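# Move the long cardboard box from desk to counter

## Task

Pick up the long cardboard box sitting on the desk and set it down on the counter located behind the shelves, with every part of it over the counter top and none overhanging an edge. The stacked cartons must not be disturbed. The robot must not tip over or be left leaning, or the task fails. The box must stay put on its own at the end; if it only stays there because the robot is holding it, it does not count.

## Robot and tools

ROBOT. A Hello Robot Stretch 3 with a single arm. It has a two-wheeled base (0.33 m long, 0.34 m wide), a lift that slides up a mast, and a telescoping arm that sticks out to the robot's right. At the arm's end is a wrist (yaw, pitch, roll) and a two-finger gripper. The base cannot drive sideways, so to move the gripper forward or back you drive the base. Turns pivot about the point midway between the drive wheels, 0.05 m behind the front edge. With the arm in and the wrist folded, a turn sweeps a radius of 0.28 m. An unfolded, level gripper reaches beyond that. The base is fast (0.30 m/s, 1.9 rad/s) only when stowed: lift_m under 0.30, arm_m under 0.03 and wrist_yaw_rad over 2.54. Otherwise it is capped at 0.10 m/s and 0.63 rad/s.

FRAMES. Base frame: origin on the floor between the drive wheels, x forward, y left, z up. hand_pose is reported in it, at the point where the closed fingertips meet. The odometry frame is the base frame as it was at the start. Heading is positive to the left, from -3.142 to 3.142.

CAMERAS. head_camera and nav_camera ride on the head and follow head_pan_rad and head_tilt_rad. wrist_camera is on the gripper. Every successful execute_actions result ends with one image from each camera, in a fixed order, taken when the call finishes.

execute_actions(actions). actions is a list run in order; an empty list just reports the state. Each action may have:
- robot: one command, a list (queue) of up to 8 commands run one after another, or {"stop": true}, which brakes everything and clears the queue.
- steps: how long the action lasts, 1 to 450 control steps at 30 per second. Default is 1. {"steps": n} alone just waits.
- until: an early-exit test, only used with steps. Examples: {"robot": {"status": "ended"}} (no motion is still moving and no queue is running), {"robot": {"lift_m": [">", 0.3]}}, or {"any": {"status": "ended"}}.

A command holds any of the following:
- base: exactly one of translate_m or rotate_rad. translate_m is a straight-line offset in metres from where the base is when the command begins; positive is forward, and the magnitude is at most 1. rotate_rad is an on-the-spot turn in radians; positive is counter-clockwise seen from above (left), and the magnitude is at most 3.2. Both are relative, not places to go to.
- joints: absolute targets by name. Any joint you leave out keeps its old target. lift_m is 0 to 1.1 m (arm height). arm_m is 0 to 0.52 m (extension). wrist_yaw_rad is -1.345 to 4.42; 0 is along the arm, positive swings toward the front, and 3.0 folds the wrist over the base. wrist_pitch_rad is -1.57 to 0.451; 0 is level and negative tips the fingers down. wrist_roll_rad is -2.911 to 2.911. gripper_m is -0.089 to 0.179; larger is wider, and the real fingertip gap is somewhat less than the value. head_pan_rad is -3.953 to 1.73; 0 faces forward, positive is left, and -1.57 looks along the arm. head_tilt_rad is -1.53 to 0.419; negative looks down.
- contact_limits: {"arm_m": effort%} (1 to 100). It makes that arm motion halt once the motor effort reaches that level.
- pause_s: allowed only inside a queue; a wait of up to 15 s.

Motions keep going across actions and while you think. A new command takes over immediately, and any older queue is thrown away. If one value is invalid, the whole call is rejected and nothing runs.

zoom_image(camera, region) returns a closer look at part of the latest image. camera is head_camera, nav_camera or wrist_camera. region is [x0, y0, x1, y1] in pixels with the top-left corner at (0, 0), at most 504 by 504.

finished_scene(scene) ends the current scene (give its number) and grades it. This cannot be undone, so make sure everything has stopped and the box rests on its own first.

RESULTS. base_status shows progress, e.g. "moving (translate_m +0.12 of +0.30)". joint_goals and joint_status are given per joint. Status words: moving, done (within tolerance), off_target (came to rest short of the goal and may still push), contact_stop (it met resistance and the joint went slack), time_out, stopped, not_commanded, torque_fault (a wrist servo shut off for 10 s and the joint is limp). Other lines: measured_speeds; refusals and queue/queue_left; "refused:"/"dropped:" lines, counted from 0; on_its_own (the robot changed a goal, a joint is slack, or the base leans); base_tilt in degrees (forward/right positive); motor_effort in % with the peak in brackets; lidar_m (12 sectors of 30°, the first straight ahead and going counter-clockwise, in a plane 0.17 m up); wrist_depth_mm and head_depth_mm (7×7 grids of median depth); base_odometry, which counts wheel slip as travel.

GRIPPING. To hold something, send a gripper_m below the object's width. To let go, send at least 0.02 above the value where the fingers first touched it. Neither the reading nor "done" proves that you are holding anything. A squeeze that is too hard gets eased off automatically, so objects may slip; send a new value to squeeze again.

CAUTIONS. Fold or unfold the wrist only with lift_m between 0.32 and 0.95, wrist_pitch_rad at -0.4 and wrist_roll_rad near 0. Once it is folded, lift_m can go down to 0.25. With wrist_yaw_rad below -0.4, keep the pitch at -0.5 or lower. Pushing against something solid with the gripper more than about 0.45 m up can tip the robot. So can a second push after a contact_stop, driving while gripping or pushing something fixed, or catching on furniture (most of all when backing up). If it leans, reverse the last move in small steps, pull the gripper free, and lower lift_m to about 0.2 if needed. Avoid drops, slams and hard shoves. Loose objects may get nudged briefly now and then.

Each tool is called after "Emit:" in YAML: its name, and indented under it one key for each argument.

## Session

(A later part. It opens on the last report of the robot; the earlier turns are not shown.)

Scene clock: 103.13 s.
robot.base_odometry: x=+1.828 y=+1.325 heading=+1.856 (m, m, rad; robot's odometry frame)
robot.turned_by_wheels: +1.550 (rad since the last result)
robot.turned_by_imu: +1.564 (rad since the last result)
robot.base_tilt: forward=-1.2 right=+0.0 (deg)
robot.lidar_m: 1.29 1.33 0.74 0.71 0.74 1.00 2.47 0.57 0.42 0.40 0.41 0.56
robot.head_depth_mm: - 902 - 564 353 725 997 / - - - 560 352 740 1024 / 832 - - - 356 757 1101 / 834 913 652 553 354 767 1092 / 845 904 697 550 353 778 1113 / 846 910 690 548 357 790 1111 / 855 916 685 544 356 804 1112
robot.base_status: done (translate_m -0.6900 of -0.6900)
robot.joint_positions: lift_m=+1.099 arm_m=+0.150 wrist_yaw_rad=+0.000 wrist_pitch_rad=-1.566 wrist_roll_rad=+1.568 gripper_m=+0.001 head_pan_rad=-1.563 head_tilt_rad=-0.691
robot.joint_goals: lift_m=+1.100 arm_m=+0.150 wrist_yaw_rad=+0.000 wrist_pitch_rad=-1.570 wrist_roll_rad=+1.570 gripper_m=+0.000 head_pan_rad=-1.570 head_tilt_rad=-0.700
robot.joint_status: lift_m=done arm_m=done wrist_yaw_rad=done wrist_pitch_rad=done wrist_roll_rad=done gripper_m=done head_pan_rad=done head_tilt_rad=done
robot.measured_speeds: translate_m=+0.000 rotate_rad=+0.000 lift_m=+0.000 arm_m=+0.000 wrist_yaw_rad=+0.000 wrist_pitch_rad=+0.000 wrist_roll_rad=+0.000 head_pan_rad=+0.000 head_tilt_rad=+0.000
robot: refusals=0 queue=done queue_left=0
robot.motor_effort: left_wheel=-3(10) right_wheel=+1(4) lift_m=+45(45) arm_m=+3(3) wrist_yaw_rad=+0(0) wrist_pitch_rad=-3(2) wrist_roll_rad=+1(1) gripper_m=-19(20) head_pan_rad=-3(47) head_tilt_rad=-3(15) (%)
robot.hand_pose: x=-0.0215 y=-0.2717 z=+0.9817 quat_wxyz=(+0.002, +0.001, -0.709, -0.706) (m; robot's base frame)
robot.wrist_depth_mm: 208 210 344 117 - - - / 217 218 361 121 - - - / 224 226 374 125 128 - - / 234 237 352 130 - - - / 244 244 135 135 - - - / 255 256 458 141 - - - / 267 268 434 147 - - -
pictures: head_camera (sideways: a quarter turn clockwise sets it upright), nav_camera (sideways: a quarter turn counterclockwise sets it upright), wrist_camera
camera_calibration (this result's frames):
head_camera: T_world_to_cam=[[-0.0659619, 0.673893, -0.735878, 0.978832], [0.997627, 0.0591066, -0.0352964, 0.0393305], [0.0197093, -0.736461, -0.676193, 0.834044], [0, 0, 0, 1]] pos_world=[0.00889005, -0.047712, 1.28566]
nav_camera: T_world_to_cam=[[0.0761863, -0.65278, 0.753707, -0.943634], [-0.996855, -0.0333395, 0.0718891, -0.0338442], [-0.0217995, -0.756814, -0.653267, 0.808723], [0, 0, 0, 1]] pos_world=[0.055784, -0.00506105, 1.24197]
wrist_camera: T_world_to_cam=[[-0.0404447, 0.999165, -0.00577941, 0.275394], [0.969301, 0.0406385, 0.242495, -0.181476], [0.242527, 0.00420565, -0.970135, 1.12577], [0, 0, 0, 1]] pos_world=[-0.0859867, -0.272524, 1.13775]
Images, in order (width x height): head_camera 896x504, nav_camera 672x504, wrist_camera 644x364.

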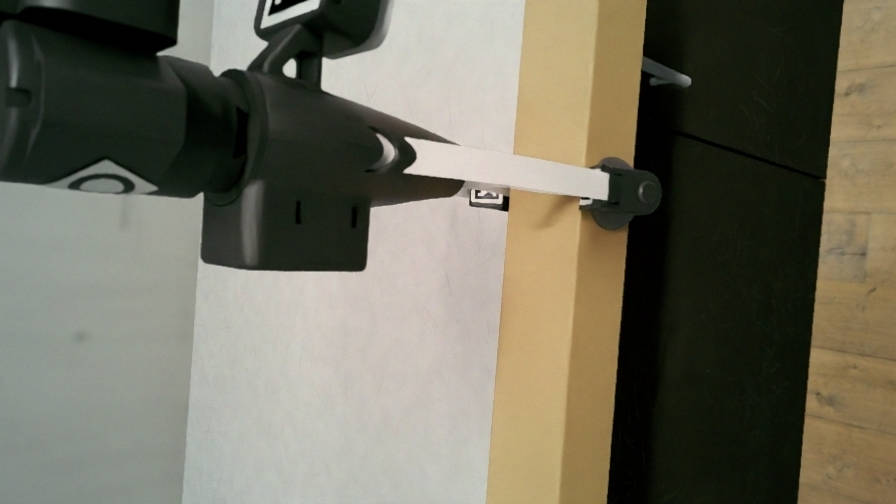

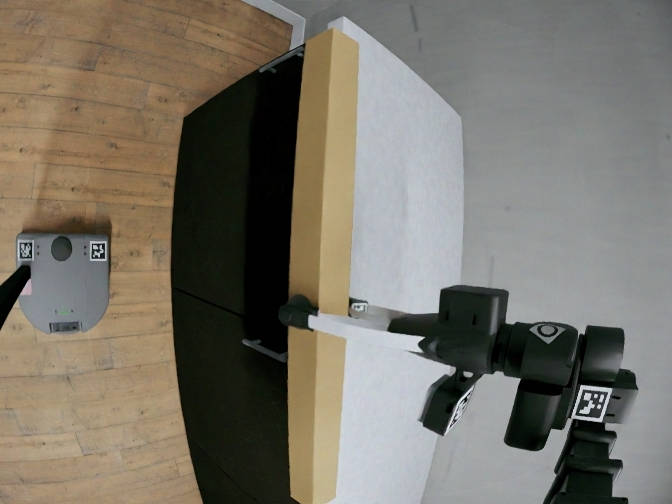

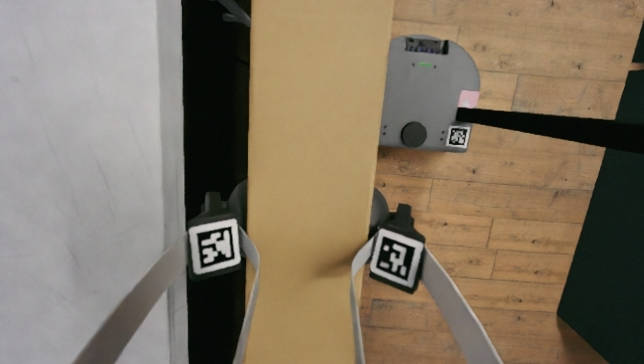

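Emit:
execute_actions:
  actions:
    - {"robot":[{"joints":{"arm_m":0.46}}],"steps":450,"until":{"robot":{"status":"ended"}}}

Scene clock: 107.63 s.
robot.base_odometry: x=+1.828 y=+1.325 heading=+1.856 (m, m, rad; robot's odometry frame)
robot.turned_by_wheels: +0.000 (rad since the last result)
robot.turned_by_imu: +0.000 (rad since the last result)
robot.base_tilt: forward=-1.1 right=+0.1 (deg)
robot.lidar_m: 1.28 1.33 0.74 0.71 0.74 1.00 2.47 0.57 0.42 0.40 0.41 0.56
robot.head_depth_mm: 806 895 591 563 568 726 996 / 807 897 595 561 577 738 1023 / - 907 634 556 584 750 1099 / 836 908 593 554 593 764 1096 / 841 904 594 551 601 780 1111 / 845 908 622 549 608 791 1110 / 855 915 618 545 618 806 1105
robot.base_status: done (translate_m -0.6900 of -0.6900)
robot.joint_positions: lift_m=+1.099 arm_m=+0.460 wrist_yaw_rad=+0.000 wrist_pitch_rad=-1.565 wrist_roll_rad=+1.568 gripper_m=+0.001 head_pan_rad=-1.563 head_tilt_rad=-0.692
robot.joint_goals: lift_m=+1.100 arm_m=+0.460 wrist_yaw_rad=+0.000 wrist_pitch_rad=-1.570 wrist_roll_rad=+1.570 gripper_m=+0.000 head_pan_rad=-1.570 head_tilt_rad=-0.700
robot.joint_status: lift_m=done arm_m=done wrist_yaw_rad=done wrist_pitch_rad=done wrist_roll_rad=done gripper_m=done head_pan_rad=done head_tilt_rad=done
robot.measured_speeds: translate_m=+0.000 rotate_rad=+0.000 lift_m=+0.000 arm_m=+0.000 wrist_yaw_rad=+0.000 wrist_pitch_rad=+0.000 wrist_roll_rad=+0.000 head_pan_rad=+0.000 head_tilt_rad=+0.000
robot: refusals=0 queue=done queue_left=0
robot.motor_effort: left_wheel=-3(3) right_wheel=+1(1) lift_m=+45(45) arm_m=+2(4) wrist_yaw_rad=+0(1) wrist_pitch_rad=-3(3) wrist_roll_rad=+1(1) gripper_m=-19(19) head_pan_rad=-3(4) head_tilt_rad=-3(3) (%)
robot.hand_pose: x=-0.0215 y=-0.5817 z=+0.9816 quat_wxyz=(+0.001, +0.001, -0.709, -0.706) (m; robot's base frame)
robot.wrist_depth_mm: 207 207 206 117 206 206 207 / 216 215 215 121 215 215 215 / 223 224 222 125 224 223 223 / 233 234 229 130 232 233 235 / 244 243 135 136 242 241 - / 253 255 254 141 255 253 - / 265 265 262 147 265 264 -
pictures: head_camera (sideways: a quarter turn clockwise sets it upright), nav_camera (sideways: a quarter turn counterclockwise sets it upright), wrist_camera
camera_calibration (this result's frames):
head_camera: T_world_to_cam=[[-0.0659202, 0.673967, -0.735814, 0.978748], [0.997631, 0.0590475, -0.0352915, 0.0393241], [0.0196627, -0.736398, -0.676263, 0.834136], [0, 0, 0, 1]] pos_world=[0.00888705, -0.0477107, 1.28566]
nav_camera: T_world_to_cam=[[0.076146, -0.652856, 0.753645, -0.943553], [-0.996857, -0.033284, 0.0718867, -0.033841], [-0.0218474, -0.75675, -0.653339, 0.808817], [0, 0, 0, 1]] pos_world=[0.0557836, -0.00505844, 1.24197]
wrist_camera: T_world_to_cam=[[-0.0400092, 0.999181, -0.00602076, 0.585451], [0.969318, 0.0402746, 0.242487, -0.169078], [0.242531, 0.00386567, -0.970136, 1.12687], [0, 0, 0, 1]] pos_world=[-0.0859864, -0.582518, 1.13774]
Images, in order (width x height): head_camera 896x504, nav_camera 672x504, wrist_camera 644x364.

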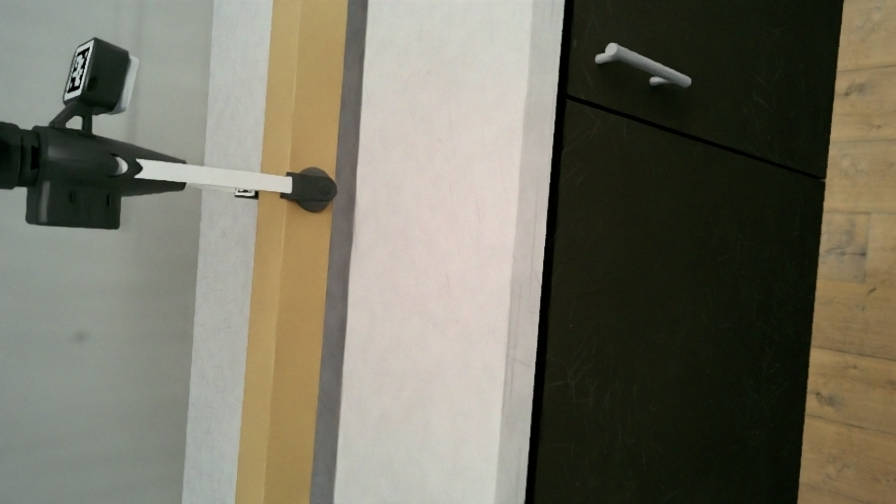

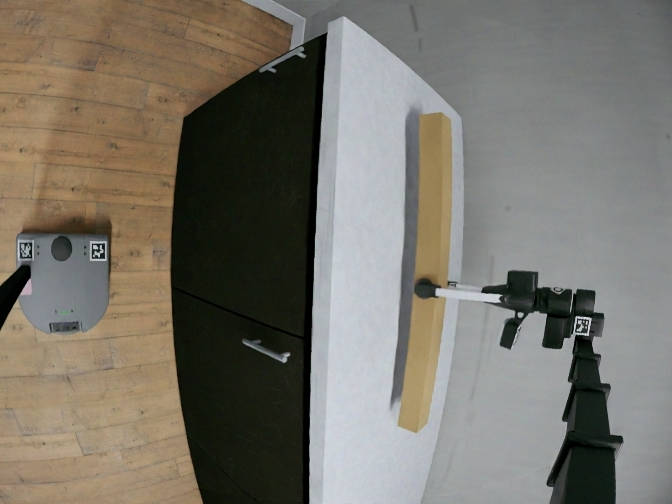

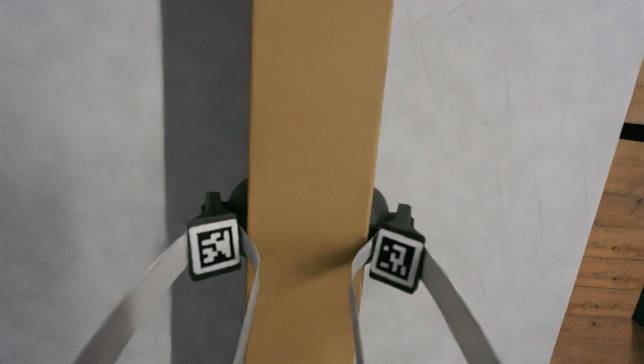

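Emit:
execute_actions:
  actions:
    - {"robot":[{"joints":{"lift_m":1.051}},{"joints":{"gripper_m":0.15}},{"joints":{"lift_m":1.1}}],"steps":450,"until":{"robot":{"status":"ended"}}}

Scene clock: 113.07 s.
robot.base_odometry: x=+1.828 y=+1.325 heading=+1.856 (m, m, rad; robot's odometry frame)
robot.turned_by_wheels: +0.000 (rad since the last result)
robot.turned_by_imu: -0.001 (rad since the last result)
robot.base_tilt: forward=-1.1 right=+0.0 (deg)
robot.lidar_m: 1.28 1.33 0.74 0.71 0.74 1.00 2.47 0.57 0.41 0.40 0.41 0.56
robot.head_depth_mm: 807 892 621 564 568 725 994 / 807 894 623 560 579 739 1018 / - 905 632 557 585 752 1096 / 833 908 631 554 593 765 1099 / 839 902 626 550 601 776 1112 / 847 911 623 548 608 787 1107 / 854 916 620 545 617 803 1102
robot.base_status: done (translate_m -0.6900 of -0.6900)
robot.joint_positions: lift_m=+1.099 arm_m=+0.460 wrist_yaw_rad=+0.000 wrist_pitch_rad=-1.565 wrist_roll_rad=+1.568 gripper_m=+0.150 head_pan_rad=-1.563 head_tilt_rad=-0.692
robot.joint_goals: lift_m=+1.100 arm_m=+0.460 wrist_yaw_rad=+0.000 wrist_pitch_rad=-1.570 wrist_roll_rad=+1.570 gripper_m=+0.150 head_pan_rad=-1.570 head_tilt_rad=-0.700
robot.joint_status: lift_m=done arm_m=done wrist_yaw_rad=done wrist_pitch_rad=done wrist_roll_rad=done gripper_m=done head_pan_rad=done head_tilt_rad=done
robot.measured_speeds: translate_m=+0.000 rotate_rad=+0.000 lift_m=+0.000 arm_m=+0.000 wrist_yaw_rad=+0.000 wrist_pitch_rad=+0.000 wrist_roll_rad=+0.000 head_pan_rad=+0.000 head_tilt_rad=+0.000
robot: refusals=0 queue=done queue_left=0
robot.motor_effort: left_wheel=-2(3) right_wheel=+1(1) lift_m=+44(47) arm_m=+3(3) wrist_yaw_rad=+0(0) wrist_pitch_rad=-3(3) wrist_roll_rad=+1(1) gripper_m=+0(81) head_pan_rad=-3(3) head_tilt_rad=-3(3) (%)
robot.hand_pose: x=-0.0215 y=-0.5819 z=+0.9817 quat_wxyz=(+0.001, +0.001, -0.709, -0.705) (m; robot's base frame)
robot.wrist_depth_mm: 207 208 207 161 207 207 207 / 215 216 214 167 215 214 213 / 224 224 225 173 223 223 222 / 234 232 232 180 233 233 237 / 241 243 243 189 242 239 - / - 255 253 198 252 257 - / 266 266 266 207 266 265 -
pictures: head_camera (sideways: a quarter turn clockwise sets it upright), nav_camera (sideways: a quarter turn counterclockwise sets it upright), wrist_camera
camera_calibration (this result's frames):
head_camera: T_world_to_cam=[[-0.0659203, 0.673967, -0.735814, 0.978748], [0.997631, 0.0590476, -0.0352915, 0.0393241], [0.0196628, -0.736398, -0.676263, 0.834136], [0, 0, 0, 1]] pos_world=[0.00888705, -0.0477107, 1.28566]
nav_camera: T_world_to_cam=[[0.076146, -0.652856, 0.753645, -0.943553], [-0.996857, -0.0332841, 0.0718867, -0.033841], [-0.0218473, -0.75675, -0.653339, 0.808817], [0, 0, 0, 1]] pos_world=[0.0557836, -0.00505843, 1.24197]
wrist_camera: T_world_to_cam=[[-0.0400099, 0.999177, -0.00666767, 0.586286], [0.969318, 0.0404323, 0.242461, -0.168954], [0.242531, 0.00323775, -0.970138, 1.12651], [0, 0, 0, 1]] pos_world=[-0.0859864, -0.582619, 1.13775]
Images, in order (width x height): head_camera 896x504, nav_camera 672x504, wrist_camera 644x364.

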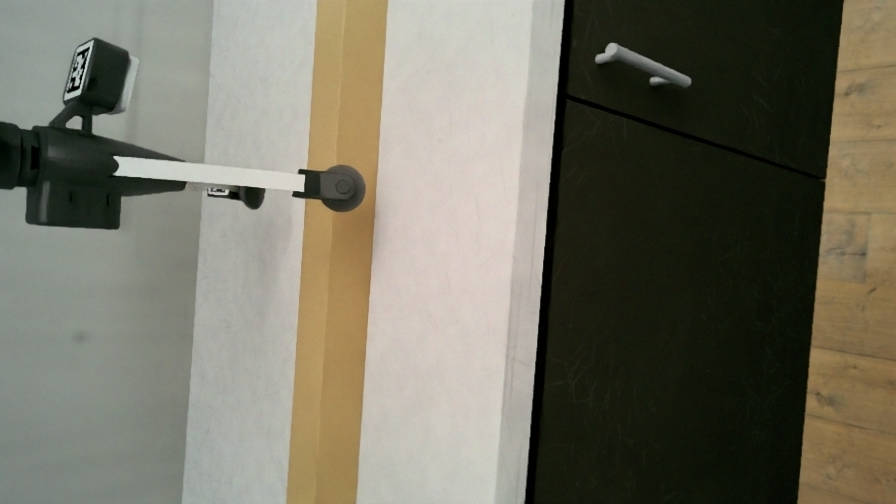

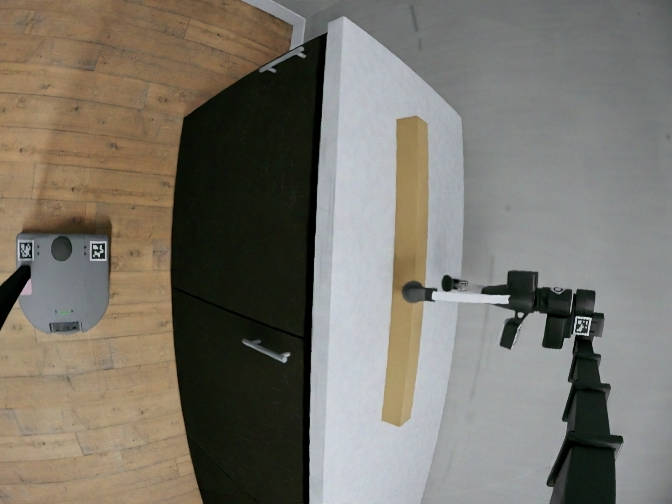

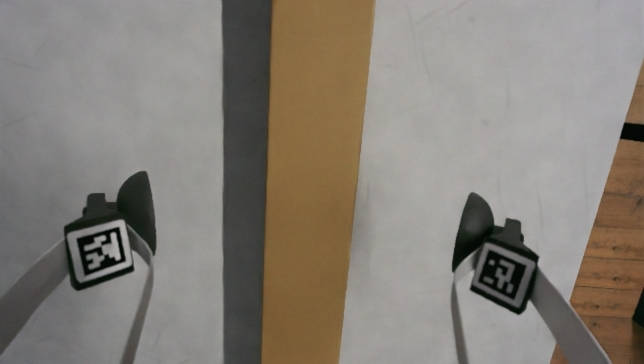

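Emit:
finished_scene:
  scene: 2

The scene is finished: the task was done.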